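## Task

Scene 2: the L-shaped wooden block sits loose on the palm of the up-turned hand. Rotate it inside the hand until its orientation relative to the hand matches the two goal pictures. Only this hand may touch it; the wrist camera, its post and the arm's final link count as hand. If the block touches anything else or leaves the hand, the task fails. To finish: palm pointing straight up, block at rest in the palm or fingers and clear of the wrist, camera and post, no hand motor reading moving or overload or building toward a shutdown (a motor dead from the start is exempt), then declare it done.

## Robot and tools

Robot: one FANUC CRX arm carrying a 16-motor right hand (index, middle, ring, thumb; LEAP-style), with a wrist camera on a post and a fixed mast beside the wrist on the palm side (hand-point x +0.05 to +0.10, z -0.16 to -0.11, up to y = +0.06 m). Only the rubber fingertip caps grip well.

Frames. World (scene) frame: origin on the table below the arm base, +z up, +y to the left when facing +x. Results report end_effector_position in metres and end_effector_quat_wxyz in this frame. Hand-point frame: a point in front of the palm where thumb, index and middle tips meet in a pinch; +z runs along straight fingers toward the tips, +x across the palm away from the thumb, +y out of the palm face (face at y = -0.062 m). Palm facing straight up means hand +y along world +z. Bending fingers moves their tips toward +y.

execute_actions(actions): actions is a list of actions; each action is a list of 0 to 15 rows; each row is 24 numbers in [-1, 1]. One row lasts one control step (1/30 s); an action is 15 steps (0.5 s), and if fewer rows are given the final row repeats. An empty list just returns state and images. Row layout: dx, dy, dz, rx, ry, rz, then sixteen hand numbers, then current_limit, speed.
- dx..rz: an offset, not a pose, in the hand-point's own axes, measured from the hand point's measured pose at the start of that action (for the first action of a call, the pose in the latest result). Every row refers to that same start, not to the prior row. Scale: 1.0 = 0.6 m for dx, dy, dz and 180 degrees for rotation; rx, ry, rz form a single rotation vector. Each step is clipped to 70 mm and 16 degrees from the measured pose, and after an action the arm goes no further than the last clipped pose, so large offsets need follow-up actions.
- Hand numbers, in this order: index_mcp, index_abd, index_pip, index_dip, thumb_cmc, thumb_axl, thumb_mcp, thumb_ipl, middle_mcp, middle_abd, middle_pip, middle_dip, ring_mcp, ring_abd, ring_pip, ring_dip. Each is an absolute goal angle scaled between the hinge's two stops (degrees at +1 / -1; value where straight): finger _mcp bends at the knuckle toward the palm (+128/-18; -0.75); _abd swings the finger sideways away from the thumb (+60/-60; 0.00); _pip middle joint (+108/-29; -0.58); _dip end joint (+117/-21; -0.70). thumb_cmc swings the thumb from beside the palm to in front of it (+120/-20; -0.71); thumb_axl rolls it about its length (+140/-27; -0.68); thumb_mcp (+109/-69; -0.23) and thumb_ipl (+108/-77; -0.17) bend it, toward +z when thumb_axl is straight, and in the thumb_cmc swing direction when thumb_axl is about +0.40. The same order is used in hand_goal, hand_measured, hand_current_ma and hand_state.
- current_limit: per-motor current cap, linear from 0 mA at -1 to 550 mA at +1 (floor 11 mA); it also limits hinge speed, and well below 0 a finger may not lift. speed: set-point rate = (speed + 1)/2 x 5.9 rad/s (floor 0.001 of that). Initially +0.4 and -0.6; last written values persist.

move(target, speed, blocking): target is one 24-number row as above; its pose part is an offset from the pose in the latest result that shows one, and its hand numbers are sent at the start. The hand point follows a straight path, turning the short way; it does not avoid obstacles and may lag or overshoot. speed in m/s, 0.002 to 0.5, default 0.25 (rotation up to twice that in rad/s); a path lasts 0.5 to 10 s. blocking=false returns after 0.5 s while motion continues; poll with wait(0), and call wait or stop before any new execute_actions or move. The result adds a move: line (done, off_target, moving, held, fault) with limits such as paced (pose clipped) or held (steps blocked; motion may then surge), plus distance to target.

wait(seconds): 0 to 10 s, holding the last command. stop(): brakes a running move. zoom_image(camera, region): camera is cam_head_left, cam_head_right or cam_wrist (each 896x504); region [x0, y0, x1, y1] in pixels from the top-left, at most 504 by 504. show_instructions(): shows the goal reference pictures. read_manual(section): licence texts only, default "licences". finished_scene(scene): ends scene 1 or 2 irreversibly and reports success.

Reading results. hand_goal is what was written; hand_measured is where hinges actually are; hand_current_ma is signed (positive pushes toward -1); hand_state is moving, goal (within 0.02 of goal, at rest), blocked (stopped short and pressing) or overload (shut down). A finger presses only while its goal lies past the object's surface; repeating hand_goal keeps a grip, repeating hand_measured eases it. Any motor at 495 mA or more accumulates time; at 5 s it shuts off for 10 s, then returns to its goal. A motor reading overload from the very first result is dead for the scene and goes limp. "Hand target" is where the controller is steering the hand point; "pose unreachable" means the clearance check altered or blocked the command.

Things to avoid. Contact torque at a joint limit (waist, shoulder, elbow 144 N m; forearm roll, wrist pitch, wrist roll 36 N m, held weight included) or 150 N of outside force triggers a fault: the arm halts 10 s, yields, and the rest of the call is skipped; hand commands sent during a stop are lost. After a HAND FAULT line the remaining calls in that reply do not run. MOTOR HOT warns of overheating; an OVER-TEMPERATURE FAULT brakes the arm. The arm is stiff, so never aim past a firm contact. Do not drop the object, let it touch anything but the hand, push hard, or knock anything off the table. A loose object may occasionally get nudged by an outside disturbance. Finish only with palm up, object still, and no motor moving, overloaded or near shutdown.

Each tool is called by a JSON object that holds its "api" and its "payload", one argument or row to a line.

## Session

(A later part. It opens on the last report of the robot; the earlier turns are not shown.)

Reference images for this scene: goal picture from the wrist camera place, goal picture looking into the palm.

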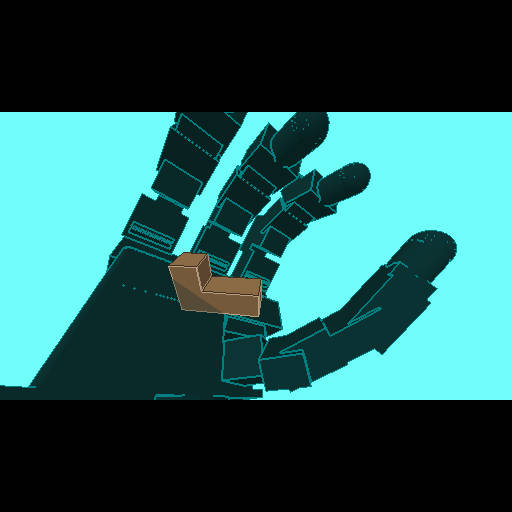

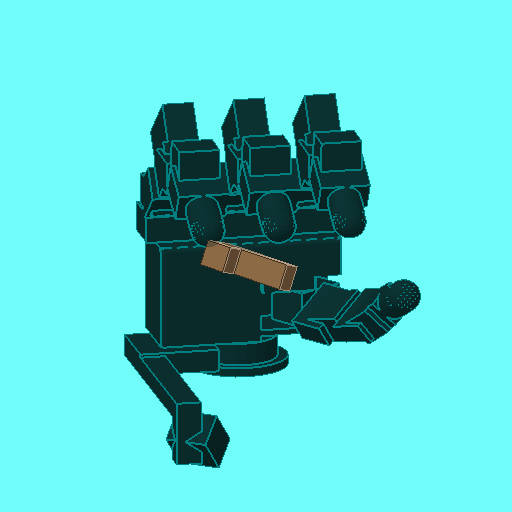

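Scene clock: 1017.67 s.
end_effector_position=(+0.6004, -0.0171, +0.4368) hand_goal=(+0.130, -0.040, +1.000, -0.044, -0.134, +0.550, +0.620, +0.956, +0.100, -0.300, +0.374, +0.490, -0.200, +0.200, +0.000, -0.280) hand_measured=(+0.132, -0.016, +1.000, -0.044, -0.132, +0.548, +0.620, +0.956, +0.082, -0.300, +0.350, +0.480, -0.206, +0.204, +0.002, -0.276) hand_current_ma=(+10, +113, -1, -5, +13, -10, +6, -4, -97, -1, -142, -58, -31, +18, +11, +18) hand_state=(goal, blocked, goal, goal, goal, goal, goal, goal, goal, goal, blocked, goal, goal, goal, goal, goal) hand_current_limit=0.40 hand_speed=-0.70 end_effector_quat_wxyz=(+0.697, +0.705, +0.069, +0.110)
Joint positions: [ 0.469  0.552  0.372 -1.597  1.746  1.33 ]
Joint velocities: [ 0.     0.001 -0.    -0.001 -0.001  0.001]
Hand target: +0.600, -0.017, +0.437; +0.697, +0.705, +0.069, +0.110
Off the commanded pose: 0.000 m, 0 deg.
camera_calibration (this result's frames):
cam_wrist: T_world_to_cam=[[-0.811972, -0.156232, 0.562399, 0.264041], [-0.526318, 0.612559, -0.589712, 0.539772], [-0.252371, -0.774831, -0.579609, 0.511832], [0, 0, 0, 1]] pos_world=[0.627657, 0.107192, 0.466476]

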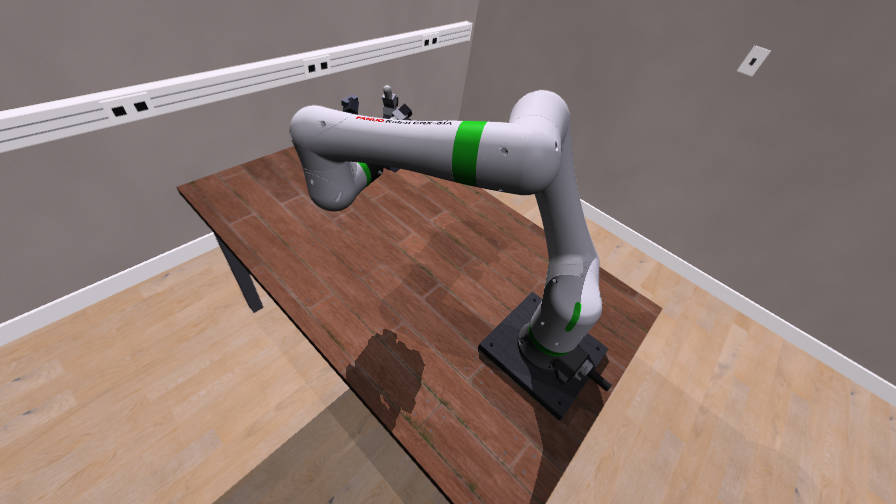

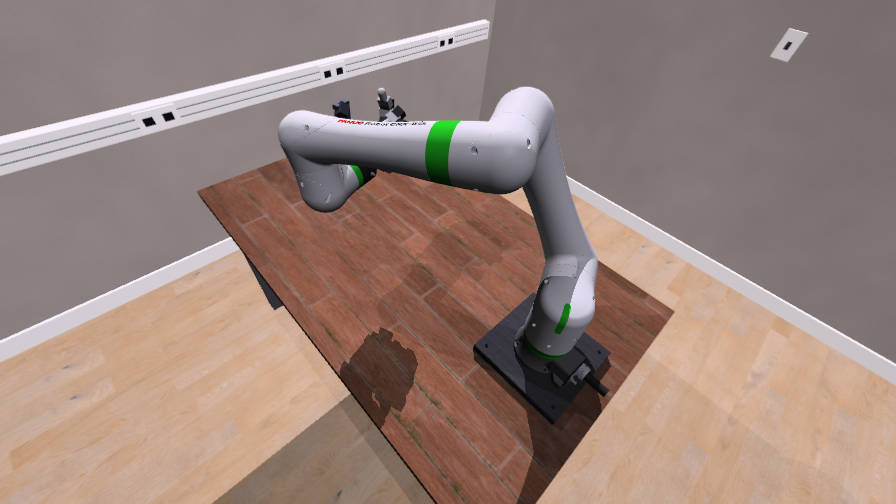

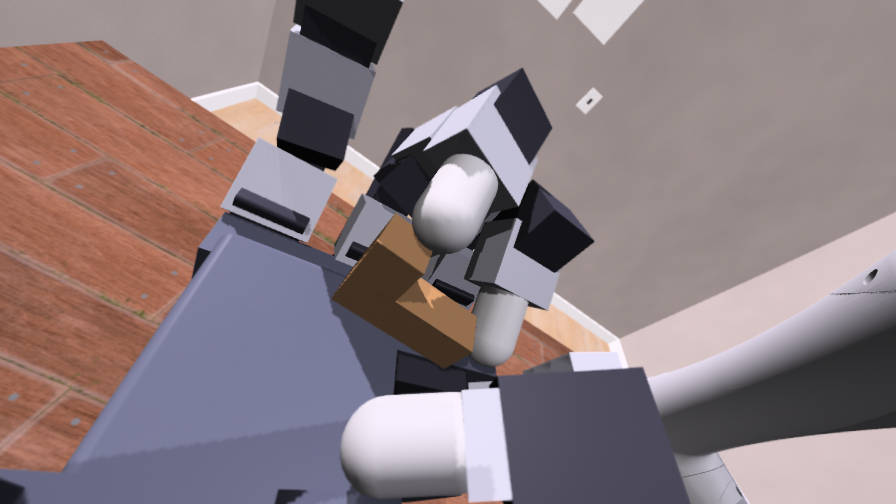

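{"api": "execute_actions", "payload": {
  "actions": [
    [[0,0,0,0,0,0,0.13,0.0,1.0,-0.043,-0.134,0.55,0.62,0.957,0.10,-0.3,0.375,0.49,-0.35,0.3,1,0.32,0.4,0.0]],
    [[0,0,0,0,0,0,0.13,0.0,1.0,-0.043,-0.134,0.55,0.62,0.957,0.10,-0.3,0.375,0.49,0.04,0.3,1,0.32,0.4,-0.3]],
    [[0,0,0,0,0,0,0.13,0.0,1.0,-0.043,-0.134,0.55,0.62,0.957,0.10,-0.3,0.375,0.49,0.09,0.55,1,0.32,0.4,-0.5]]
  ]
}}

{"api": "zoom_image", "payload": {
  "camera": "cam_wrist",
  "region": [240,110,580,410]
}}

Scene clock: 1063.17 s.
end_effector_position=(+0.6004, -0.0171, +0.4368) hand_goal=(+0.130, +0.000, +1.000, -0.044, -0.134, +0.550, +0.620, +0.956, +0.100, -0.300, +0.374, +0.490, +0.090, +0.550, +1.000, +0.320) hand_measured=(+0.132, +0.000, +1.000, -0.044, -0.132, +0.548, +0.620, +0.956, +0.082, -0.300, +0.350, +0.480, +0.076, +0.544, +0.990, +0.320) hand_current_ma=(+7, +4, -1, -5, +13, -10, +6, -4, -97, -1, -142, -58, -84, -23, -56, -2) hand_state=(goal, goal, goal, goal, goal, goal, goal, goal, goal, goal, blocked, goal, goal, goal, goal, goal) hand_current_limit=0.40 hand_speed=-0.50 end_effector_quat_wxyz=(+0.697, +0.705, +0.069, +0.110)
Joint positions: [ 0.469  0.552  0.372 -1.597  1.746  1.33 ]
Joint velocities: [-0.     0.001 -0.001 -0.001 -0.001  0.   ]
Hand target: +0.600, -0.017, +0.437; +0.697, +0.705, +0.069, +0.110
Off the commanded pose: 0.000 m, 0 deg.
camera_calibration (this result's frames):
cam_wrist: T_world_to_cam=[[-0.811972, -0.156232, 0.562399, 0.264041], [-0.526318, 0.612559, -0.589712, 0.539772], [-0.252371, -0.774831, -0.579609, 0.511832], [0, 0, 0, 1]] pos_world=[0.627657, 0.107192, 0.466476]

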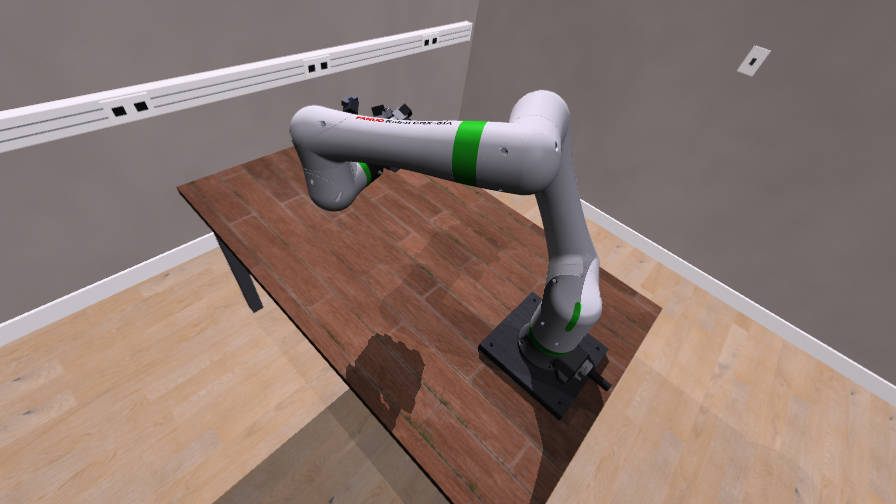

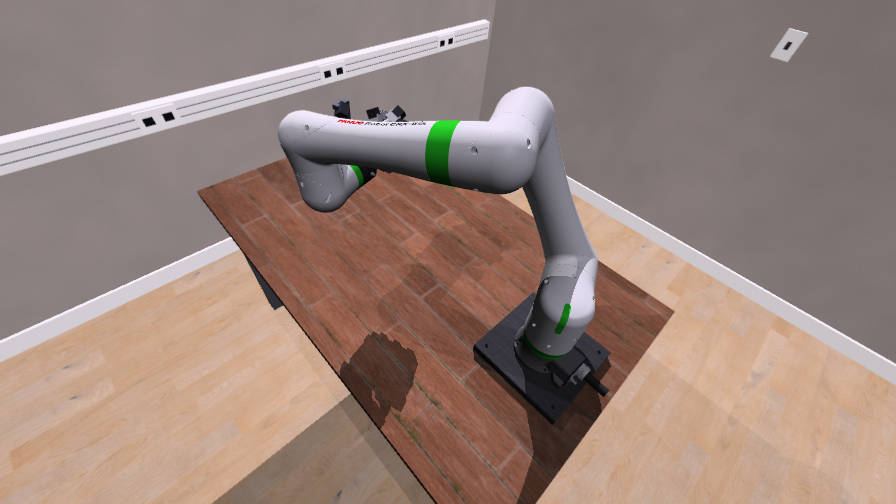

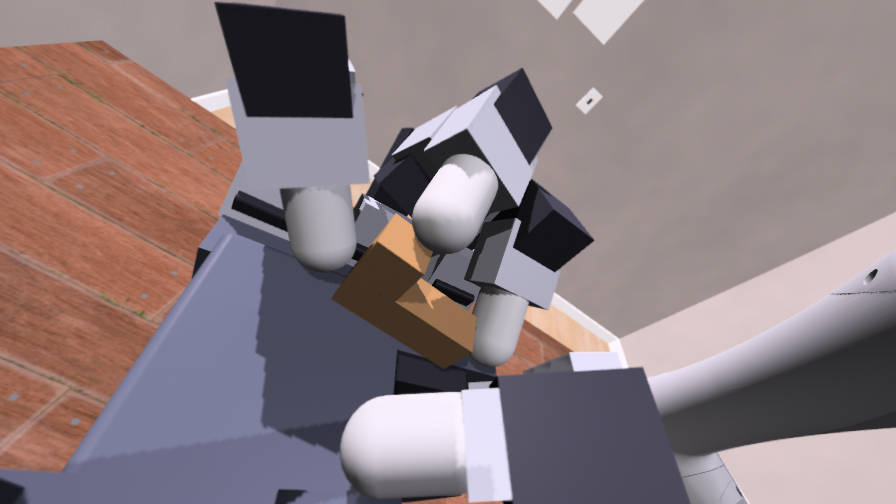

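Region (240, 110, 580, 410) of cam_wrist's 896x504 image, scaled by 1.482, with more detail than that image has; it fills the top 445 rows of this view, and the rest is white.

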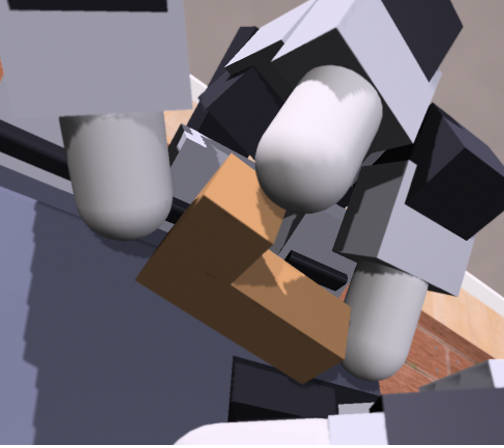

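{"api": "execute_actions", "payload": {
  "actions": [
    [[0,0,0,0,0,0,0.13,0.0,1.0,-0.043,-0.134,0.55,0.62,0.957,0.10,-0.3,0.375,0.49,0.10,0.57,1,0.2,0.4,-0.6]],
    [[0,0,0,0,0,0,0.13,-0.03,1.0,-0.043,-0.134,0.55,0.62,0.957,0.10,-0.3,0.375,0.49,0.13,0.7,1,0.2,0.4,-0.7]]
  ]
}}

{"api": "zoom_image", "payload": {
  "camera": "cam_wrist",
  "region": [240,110,580,410]
}}

Scene clock: 1075.03 s.
end_effector_position=(+0.6004, -0.0171, +0.4368) hand_goal=(+0.130, -0.030, +1.000, -0.044, -0.134, +0.550, +0.620, +0.956, +0.100, -0.300, +0.374, +0.490, +0.130, +0.700, +1.000, +0.200) hand_measured=(+0.130, -0.010, +1.000, -0.044, -0.132, +0.548, +0.620, +0.956, +0.082, -0.300, +0.350, +0.480, +0.128, +0.618, +0.996, +0.204) hand_current_ma=(+0, +88, -1, -5, +13, -10, +6, -4, -97, -1, -142, -58, -13, -365, -16, +20) hand_state=(goal, goal, goal, goal, goal, goal, goal, goal, goal, goal, blocked, goal, goal, blocked, goal, goal) hand_current_limit=0.40 hand_speed=-0.70 end_effector_quat_wxyz=(+0.697, +0.705, +0.069, +0.110)
Joint positions: [ 0.469  0.552  0.372 -1.597  1.746  1.33 ]
Joint velocities: [ 0.     0.001  0.001  0.001  0.001 -0.001]
Hand target: +0.600, -0.017, +0.437; +0.697, +0.705, +0.069, +0.110
Off the commanded pose: 0.000 m, 0 deg.
camera_calibration (this result's frames):
cam_wrist: T_world_to_cam=[[-0.811972, -0.156232, 0.562399, 0.264041], [-0.526318, 0.612559, -0.589712, 0.539772], [-0.252371, -0.774831, -0.579609, 0.511832], [0, 0, 0, 1]] pos_world=[0.627657, 0.107192, 0.466476]

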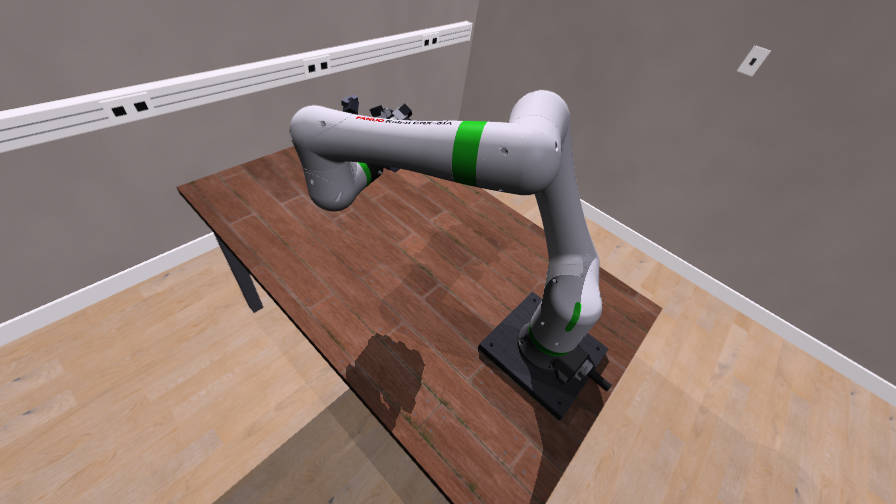

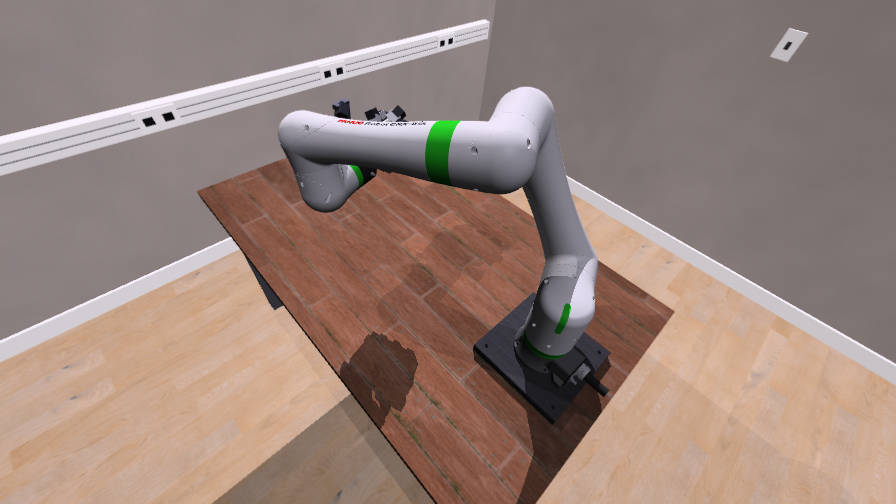

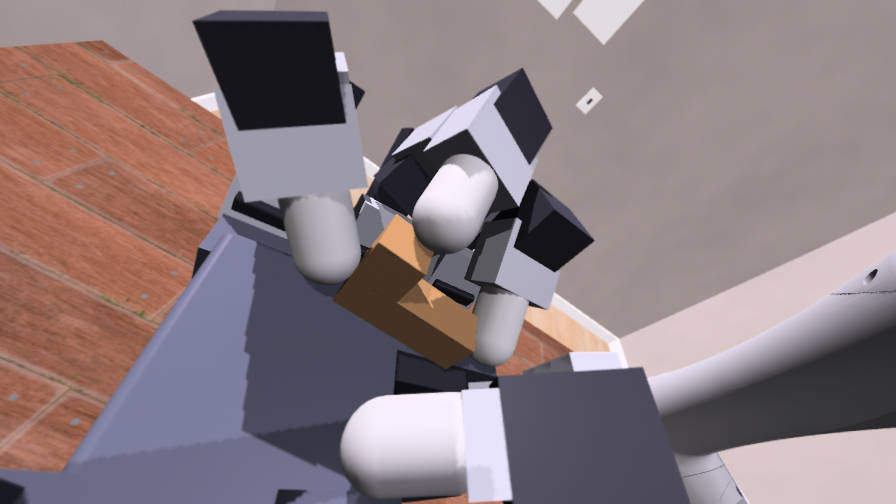

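Region (240, 110, 580, 410) of cam_wrist's 896x504 image, scaled by 1.482, with more detail than that image has; it fills the top 445 rows of this view, and the rest is white.

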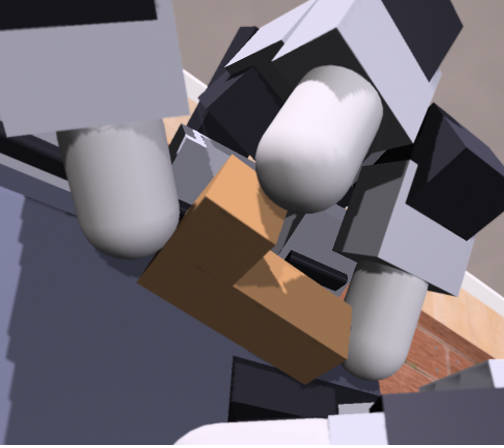

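{"api": "execute_actions", "payload": {
  "actions": []
}}

{"api": "show_instructions", "payload": {

}}

Scene clock: 1111.80 s.
end_effector_position=(+0.6004, -0.0171, +0.4368) hand_goal=(+0.130, -0.030, +1.000, -0.044, -0.134, +0.550, +0.620, +0.956, +0.100, -0.300, +0.374, +0.490, +0.130, +0.700, +1.000, +0.200) hand_measured=(+0.130, -0.010, +1.000, -0.044, -0.132, +0.548, +0.620, +0.956, +0.082, -0.300, +0.350, +0.480, +0.128, +0.618, +0.996, +0.204) hand_current_ma=(+0, +88, -1, -5, +13, -10, +6, -4, -97, -1, -142, -58, -12, -365, -16, +20) hand_state=(goal, goal, goal, goal, goal, goal, goal, goal, goal, goal, blocked, goal, goal, blocked, goal, goal) hand_current_limit=0.40 hand_speed=-0.70 end_effector_quat_wxyz=(+0.697, +0.705, +0.069, +0.110)
Joint positions: [ 0.469  0.552  0.372 -1.597  1.746  1.33 ]
Joint velocities: [ 0.     0.    -0.001 -0.001 -0.    -0.   ]
Hand target: +0.600, -0.017, +0.437; +0.697, +0.705, +0.069, +0.110
Off the commanded pose: 0.000 m, 0 deg.
camera_calibration (this result's frames):
cam_wrist: T_world_to_cam=[[-0.811972, -0.156232, 0.562399, 0.264041], [-0.526318, 0.612559, -0.589713, 0.539772], [-0.252371, -0.774831, -0.579608, 0.511832], [0, 0, 0, 1]] pos_world=[0.627657, 0.107192, 0.466476]

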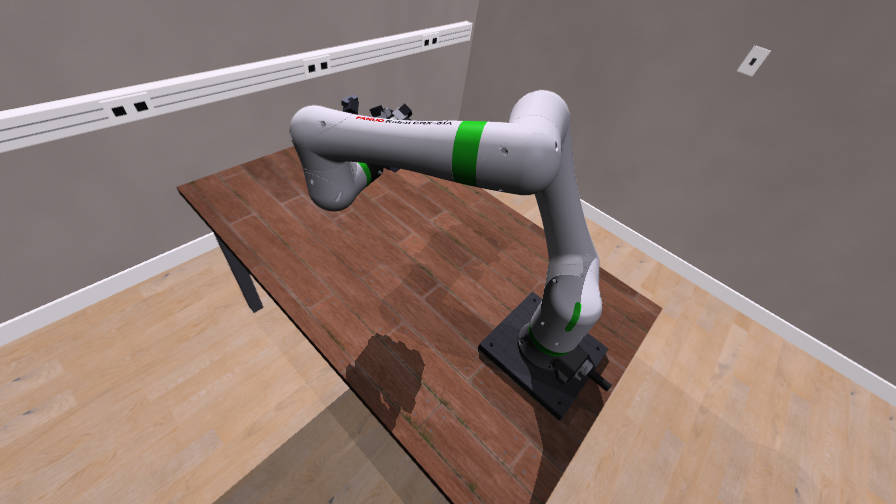

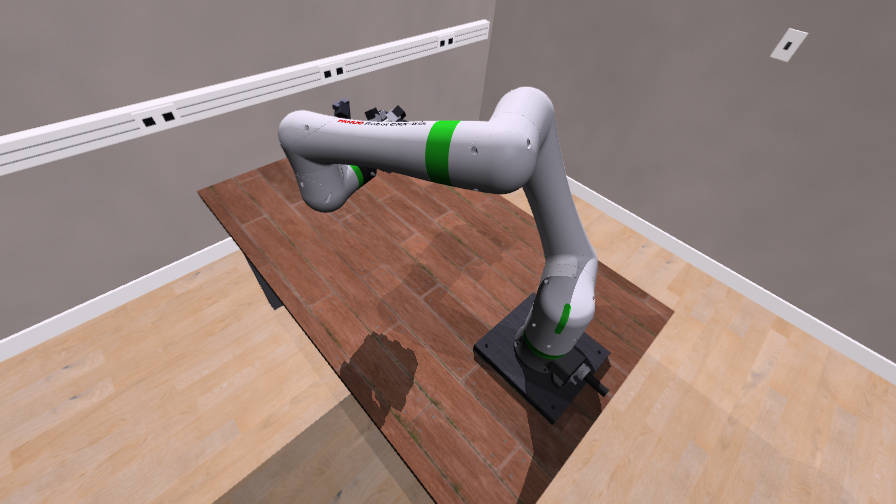

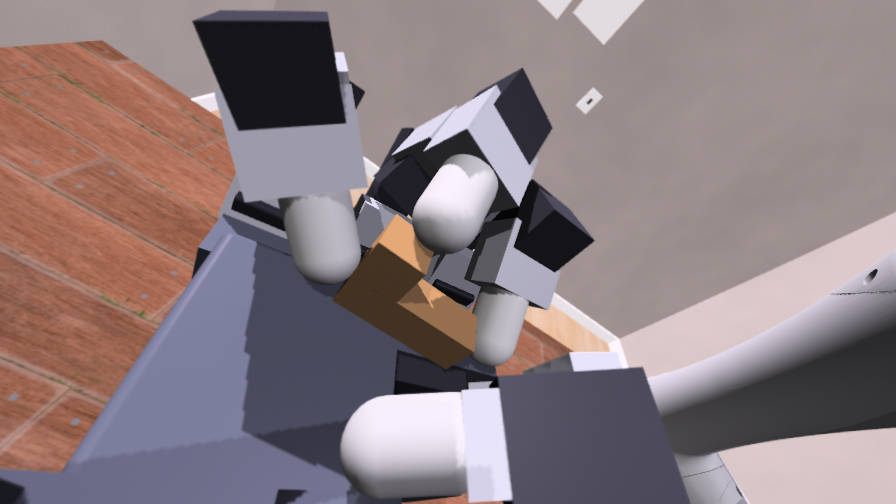

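Reference images for this scene: goal picture from the wrist camera place, goal picture looking into the palm.

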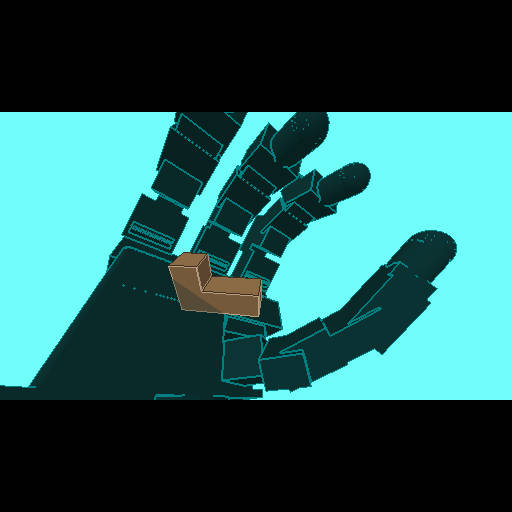

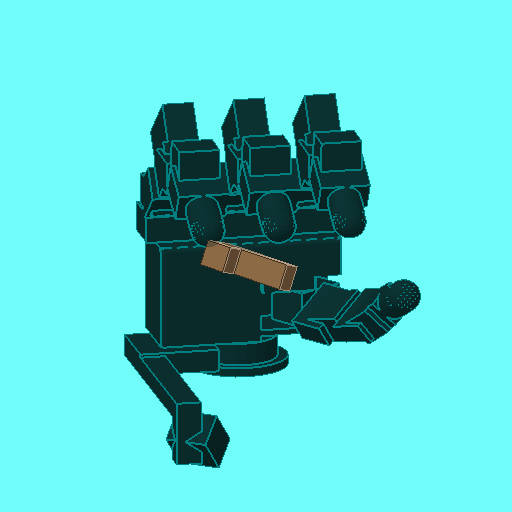

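{"api": "execute_actions", "payload": {
  "actions": [
    [[0,0,0,0,0,0,0.13,-0.06,1.0,-0.043,-0.134,0.55,0.62,0.957,0.10,-0.3,0.33,0.46,0.13,0.66,1.0,0.2,0.4,-0.7]],
    [[0,0,0,0,0,0,0.10,-0.09,1.0,-0.14,-0.134,0.55,0.62,0.957,0.05,-0.3,0.30,0.46,0.13,0.66,1.0,0.2,0.4,-0.8]],
    [[0,0,0,0,0,0,0.08,-0.12,1.0,-0.2,-0.134,0.55,0.62,0.957,0.05,-0.3,0.30,0.46,0.13,0.66,1.0,0.2,0.4,-0.8]]
  ]
}}

{"api": "zoom_image", "payload": {
  "camera": "cam_wrist",
  "region": [250,150,600,420]
}}

Scene clock: 1164.53 s.
end_effector_position=(+0.6004, -0.0171, +0.4368) hand_goal=(+0.080, -0.120, +1.000, -0.200, -0.134, +0.550, +0.620, +0.956, +0.050, -0.300, +0.300, +0.460, +0.130, +0.660, +1.000, +0.200) hand_measured=(+0.078, -0.070, +0.994, -0.204, -0.132, +0.548, +0.620, +0.956, +0.048, -0.300, +0.304, +0.464, +0.128, +0.618, +0.990, +0.204) hand_current_ma=(-7, +226, -36, -18, +13, -10, +6, -4, -9, -1, +29, +17, -11, -189, -54, +20) hand_state=(goal, blocked, goal, goal, goal, goal, goal, goal, goal, goal, goal, goal, goal, blocked, goal, goal) hand_current_limit=0.40 hand_speed=-0.80 end_effector_quat_wxyz=(+0.697, +0.705, +0.069, +0.110)
Joint positions: [ 0.469  0.552  0.372 -1.597  1.746  1.33 ]
Joint velocities: [-0.    -0.     0.    -0.001  0.001  0.001]
Hand target: +0.600, -0.017, +0.437; +0.697, +0.705, +0.069, +0.110
Off the commanded pose: 0.000 m, 0 deg.
camera_calibration (this result's frames):
cam_wrist: T_world_to_cam=[[-0.811972, -0.156232, 0.562399, 0.264041], [-0.526318, 0.612559, -0.589712, 0.539772], [-0.252371, -0.774831, -0.579609, 0.511832], [0, 0, 0, 1]] pos_world=[0.627657, 0.107192, 0.466476]

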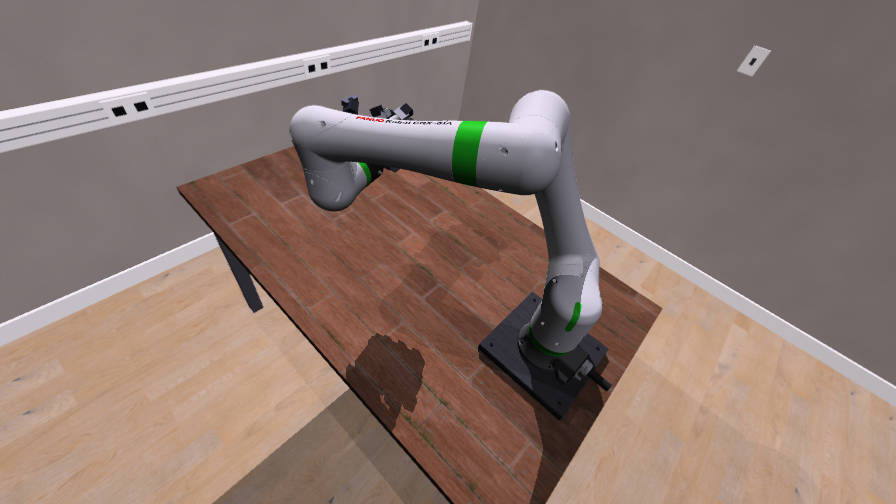

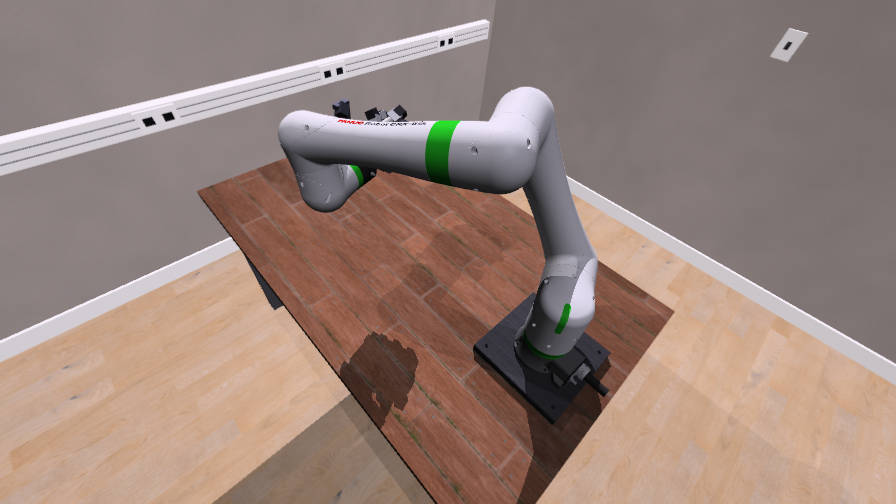

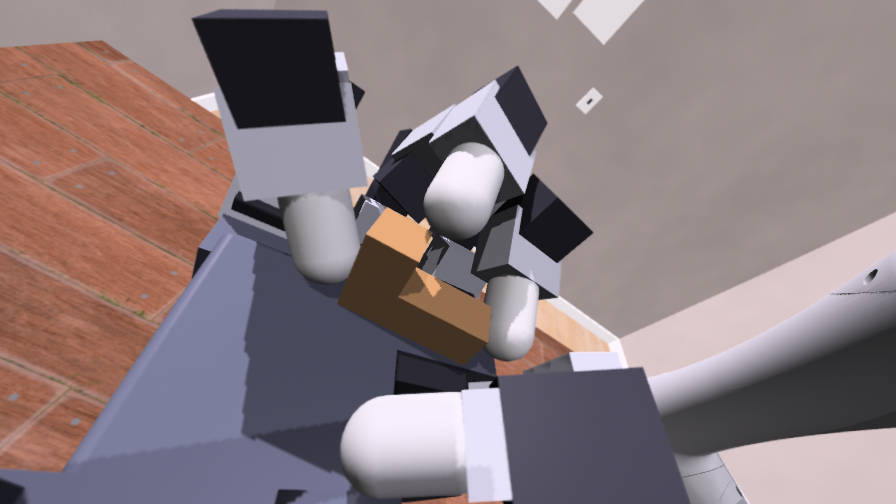

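Region (250, 150, 600, 420) of cam_wrist's 896x504 image, scaled by 1.440, with more detail than that image has; it fills the top 389 rows of this view, and the rest is white.

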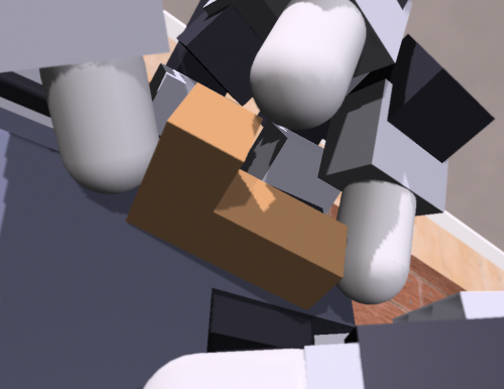

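{"api": "execute_actions", "payload": {
  "actions": [
    [[0,0,0,0,0,0,0.04,-0.16,1.0,-0.25,-0.134,0.55,0.62,0.957,0.03,-0.2,0.28,0.46,0.13,0.66,1.0,0.2,0.4,-0.8]],
    [[0,0,0,0,0,0,0.01,-0.20,1.0,-0.31,-0.134,0.55,0.62,0.957,0.0,-0.1,0.25,0.46,0.13,0.66,1.0,0.2,0.4,-0.8]]
  ]
}}

{"api": "zoom_image", "payload": {
  "camera": "cam_wrist",
  "region": [250,150,600,420]
}}

Scene clock: 1180.90 s.
end_effector_position=(+0.6004, -0.0171, +0.4368) hand_goal=(+0.010, -0.200, +1.000, -0.310, -0.134, +0.550, +0.620, +0.956, +0.000, -0.100, +0.250, +0.460, +0.130, +0.660, +1.000, +0.200) hand_measured=(+0.006, -0.160, +0.986, -0.318, -0.132, +0.548, +0.620, +0.956, -0.002, -0.104, +0.254, +0.464, +0.130, +0.618, +0.990, +0.204) hand_current_ma=(-25, +181, -77, -38, +13, -10, +6, -4, -13, -19, +27, +17, +3, -189, -51, +20) hand_state=(goal, blocked, goal, goal, goal, goal, goal, goal, goal, goal, goal, goal, goal, blocked, goal, goal) hand_current_limit=0.40 hand_speed=-0.80 end_effector_quat_wxyz=(+0.697, +0.705, +0.069, +0.110)
Joint positions: [ 0.469  0.552  0.372 -1.597  1.746  1.33 ]
Joint velocities: [-0.     0.    -0.    -0.    -0.001 -0.   ]
Hand target: +0.600, -0.017, +0.437; +0.697, +0.705, +0.069, +0.110
Off the commanded pose: 0.000 m, 0 deg.
camera_calibration (this result's frames):
cam_wrist: T_world_to_cam=[[-0.811972, -0.156232, 0.562399, 0.264041], [-0.526318, 0.612559, -0.589712, 0.539772], [-0.252371, -0.774831, -0.579609, 0.511832], [0, 0, 0, 1]] pos_world=[0.627657, 0.107192, 0.466476]

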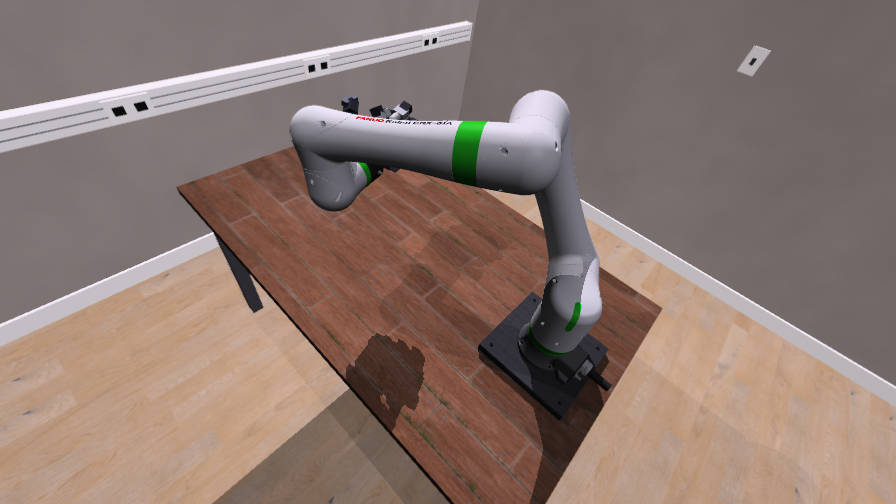

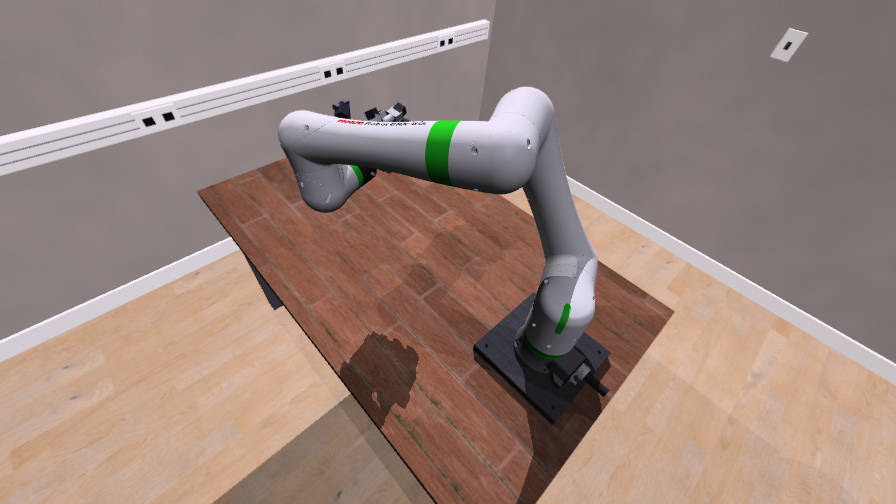

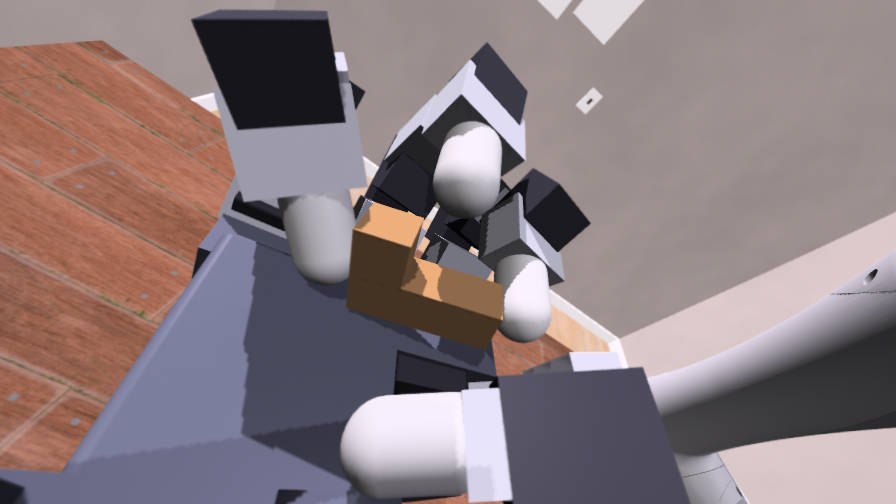

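Region (250, 150, 600, 420) of cam_wrist's 896x504 image, scaled by 1.440, with more detail than that image has; it fills the top 389 rows of this view, and the rest is white.

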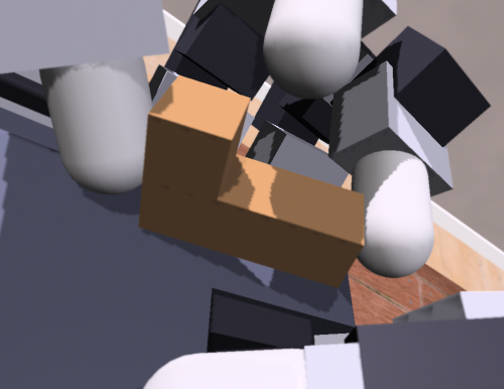

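{"api": "execute_actions", "payload": {
  "actions": [
    [[0,0,0,0,0,0,-0.02,-0.26,1.0,-0.37,-0.134,0.55,0.62,0.957,0.0,0,0.22,0.46,0.13,0.67,1.0,0.2,0.4,-0.8]],
    [[0,0,0,0,0,0,-0.04,-0.32,1.0,-0.43,-0.134,0.55,0.62,0.957,-0.03,0.05,0.2,0.46,0.13,0.68,1.0,0.2,0.4,-0.8]]
  ]
}}

{"api": "zoom_image", "payload": {
  "camera": "cam_wrist",
  "region": [250,150,600,420]
}}

Scene clock: 1190.60 s.
end_effector_position=(+0.6004, -0.0171, +0.4368) hand_goal=(-0.040, -0.320, +1.000, -0.430, -0.134, +0.550, +0.620, +0.956, -0.030, +0.050, +0.200, +0.460, +0.130, +0.680, +1.000, +0.200) hand_measured=(-0.046, -0.298, +0.984, -0.438, -0.132, +0.548, +0.620, +0.956, -0.034, +0.046, +0.204, +0.464, +0.132, +0.632, +0.998, +0.204) hand_current_ma=(-33, +103, -87, -43, +13, -10, +6, -4, -16, -15, +25, +17, +8, -213, -9, +20) hand_state=(goal, blocked, goal, goal, goal, goal, goal, goal, goal, goal, goal, goal, goal, blocked, goal, goal) hand_current_limit=0.40 hand_speed=-0.80 end_effector_quat_wxyz=(+0.697, +0.705, +0.069, +0.110)
Joint positions: [ 0.469  0.552  0.372 -1.597  1.746  1.33 ]
Joint velocities: [ 0.    -0.     0.    -0.001  0.001  0.   ]
Hand target: +0.600, -0.017, +0.437; +0.697, +0.705, +0.069, +0.110
Off the commanded pose: 0.000 m, 0 deg.
camera_calibration (this result's frames):
cam_wrist: T_world_to_cam=[[-0.811972, -0.156232, 0.562399, 0.264041], [-0.526318, 0.612559, -0.589713, 0.539772], [-0.252371, -0.774831, -0.579609, 0.511832], [0, 0, 0, 1]] pos_world=[0.627657, 0.107192, 0.466476]

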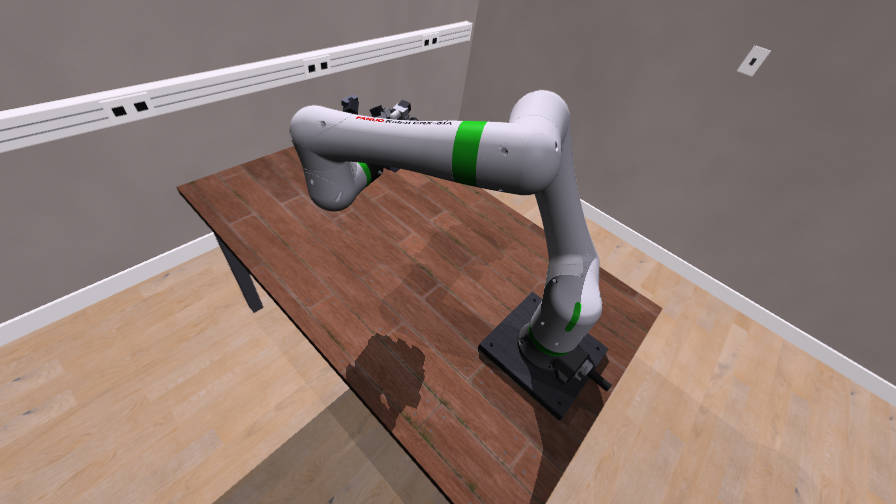

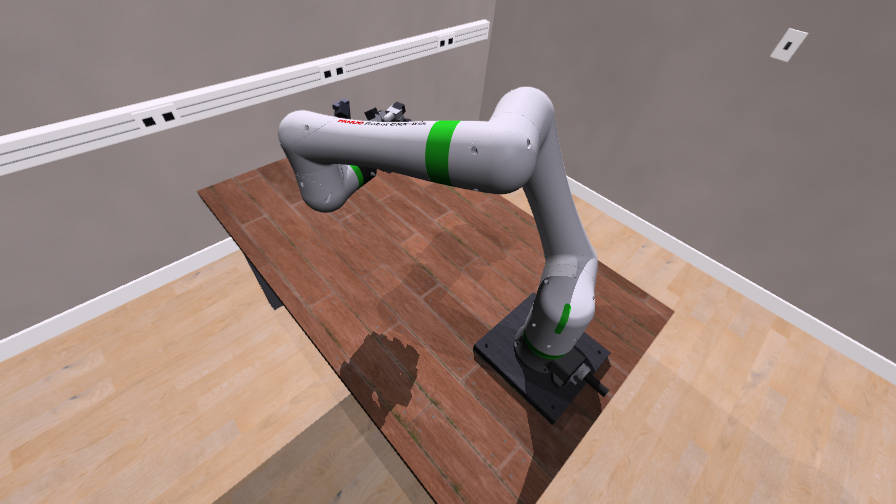

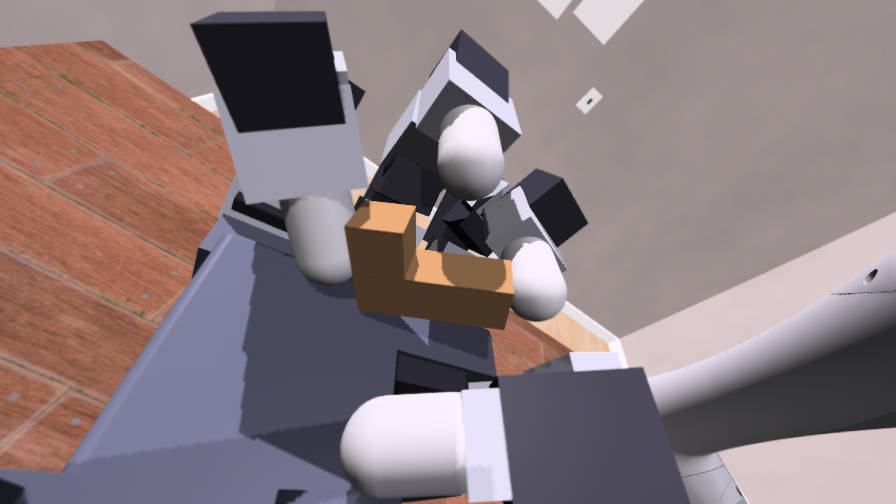

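Region (250, 150, 600, 420) of cam_wrist's 896x504 image, scaled by 1.440, with more detail than that image has; it fills the top 389 rows of this view, and the rest is white.

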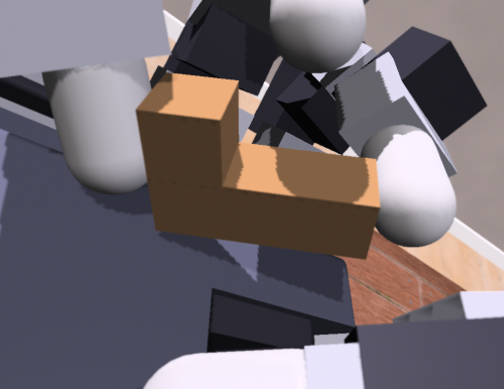

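{"api": "execute_actions", "payload": {
  "actions": [
    [[0,0,0,0,0,0,-0.045,-0.35,1.0,-0.445,0.30,0.45,0.28,0.83,-0.03,0.05,0.2,0.46,0.13,0.68,1.0,0.2,0.4,-0.6]],
    [[0,0,0,0,0,0,-0.045,-0.35,1.0,-0.445,0.30,0.30,0.28,0.83,-0.03,0.05,0.2,0.46,0.13,0.68,1.0,0.2,0.4,-0.7]]
  ]
}}

Scene clock: 1279.07 s.
end_effector_position=(+0.6007, -0.0169, +0.4355) hand_goal=(-0.040, -0.320, +1.000, -0.430, -0.134, +0.550, +0.620, +0.956, -0.030, +0.050, +0.200, +0.460, +0.130, +0.680, +1.000, +0.200) hand_measured=(-0.046, -0.298, +0.984, -0.438, -0.132, +0.550, +0.622, +0.956, -0.036, +0.048, +0.204, +0.462, +0.132, +0.634, +1.000, +0.204) hand_current_ma=(-39, +99, -93, -44, +11, -6, +16, -2, -29, -13, +18, +16, +11, -207, -1, +20) hand_state=(goal, blocked, goal, goal, goal, goal, goal, goal, goal, goal, goal, goal, goal, blocked, goal, goal) hand_current_limit=0.40 hand_speed=-0.80 end_effector_quat_wxyz=(+0.697, +0.705, +0.070, +0.109)
Joint positions: [ 0.469  0.554  0.371 -1.597  1.746  1.33 ]
Joint velocities: [-0.    -0.001 -0.001 -0.    -0.001  0.   ]
Hand target: +0.601, -0.017, +0.435; +0.697, +0.705, +0.070, +0.109
Off the commanded pose: 0.001 m, 0 deg.
NO CONTROL: BRAKES ON. The power of the arm went off while the arm waited for this call, through no command of yours: the brakes are set. The arm may sag a little while they close, then stands still. What the arm strikes, pushes or drops without control is reported as usual and can cost score or fail the task. A move or wait that this ends or prevents says "fault", and your reply's later calls are not run and say "fault stop": those words mean this event, not a fault of the arm. Nothing of this call ran. The arm runs no command until a result says that a person gave control back. To wait, call execute_actions with no actions, or call wait: whatever seconds a wait asks for, either call returns when control is back, or after at most 30 seconds. The wait uses none of the scene's actions, and its seconds cost nothing.
camera_calibration (this result's frames):
cam_wrist: T_world_to_cam=[[-0.810467, -0.155567, 0.56475, 0.263169], [-0.527906, 0.611822, -0.589058, 0.539682], [-0.253889, -0.775547, -0.577986, 0.511425], [0, 0, 0, 1]] pos_world=[0.628036, 0.107385, 0.464876]

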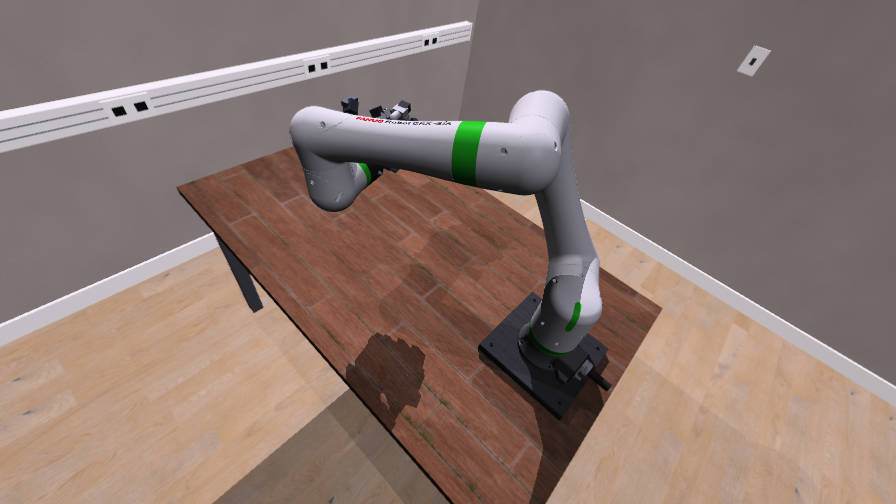

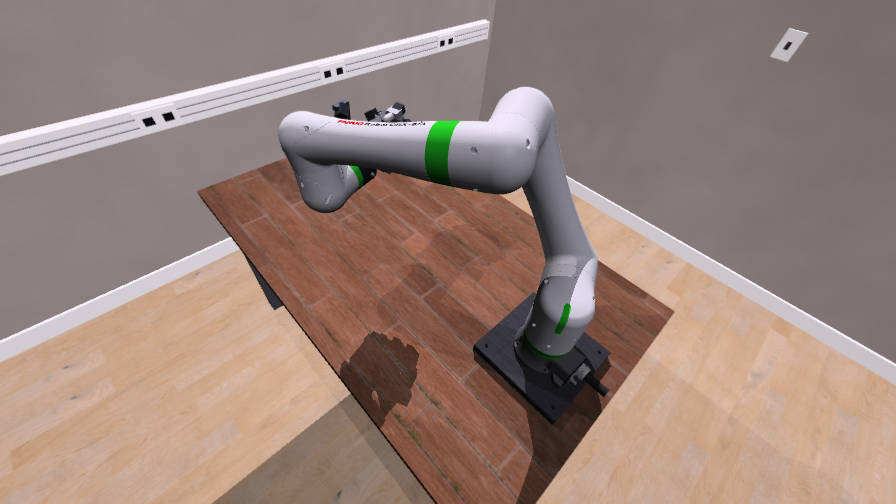

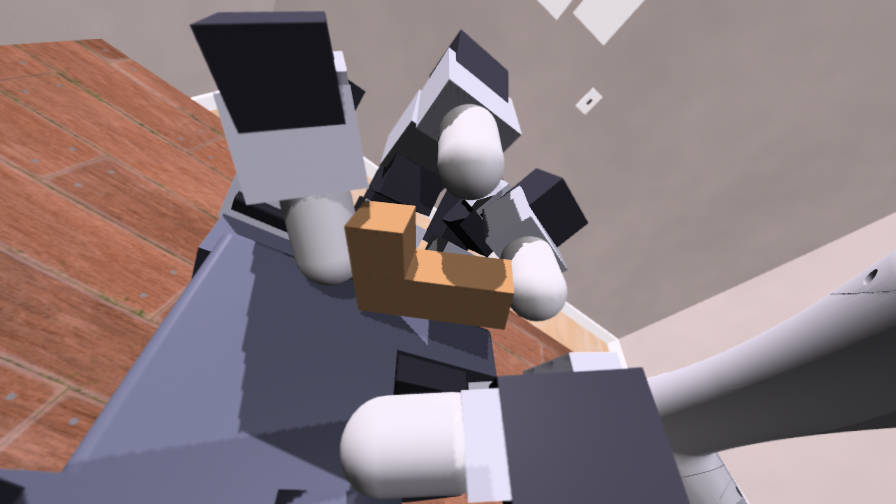

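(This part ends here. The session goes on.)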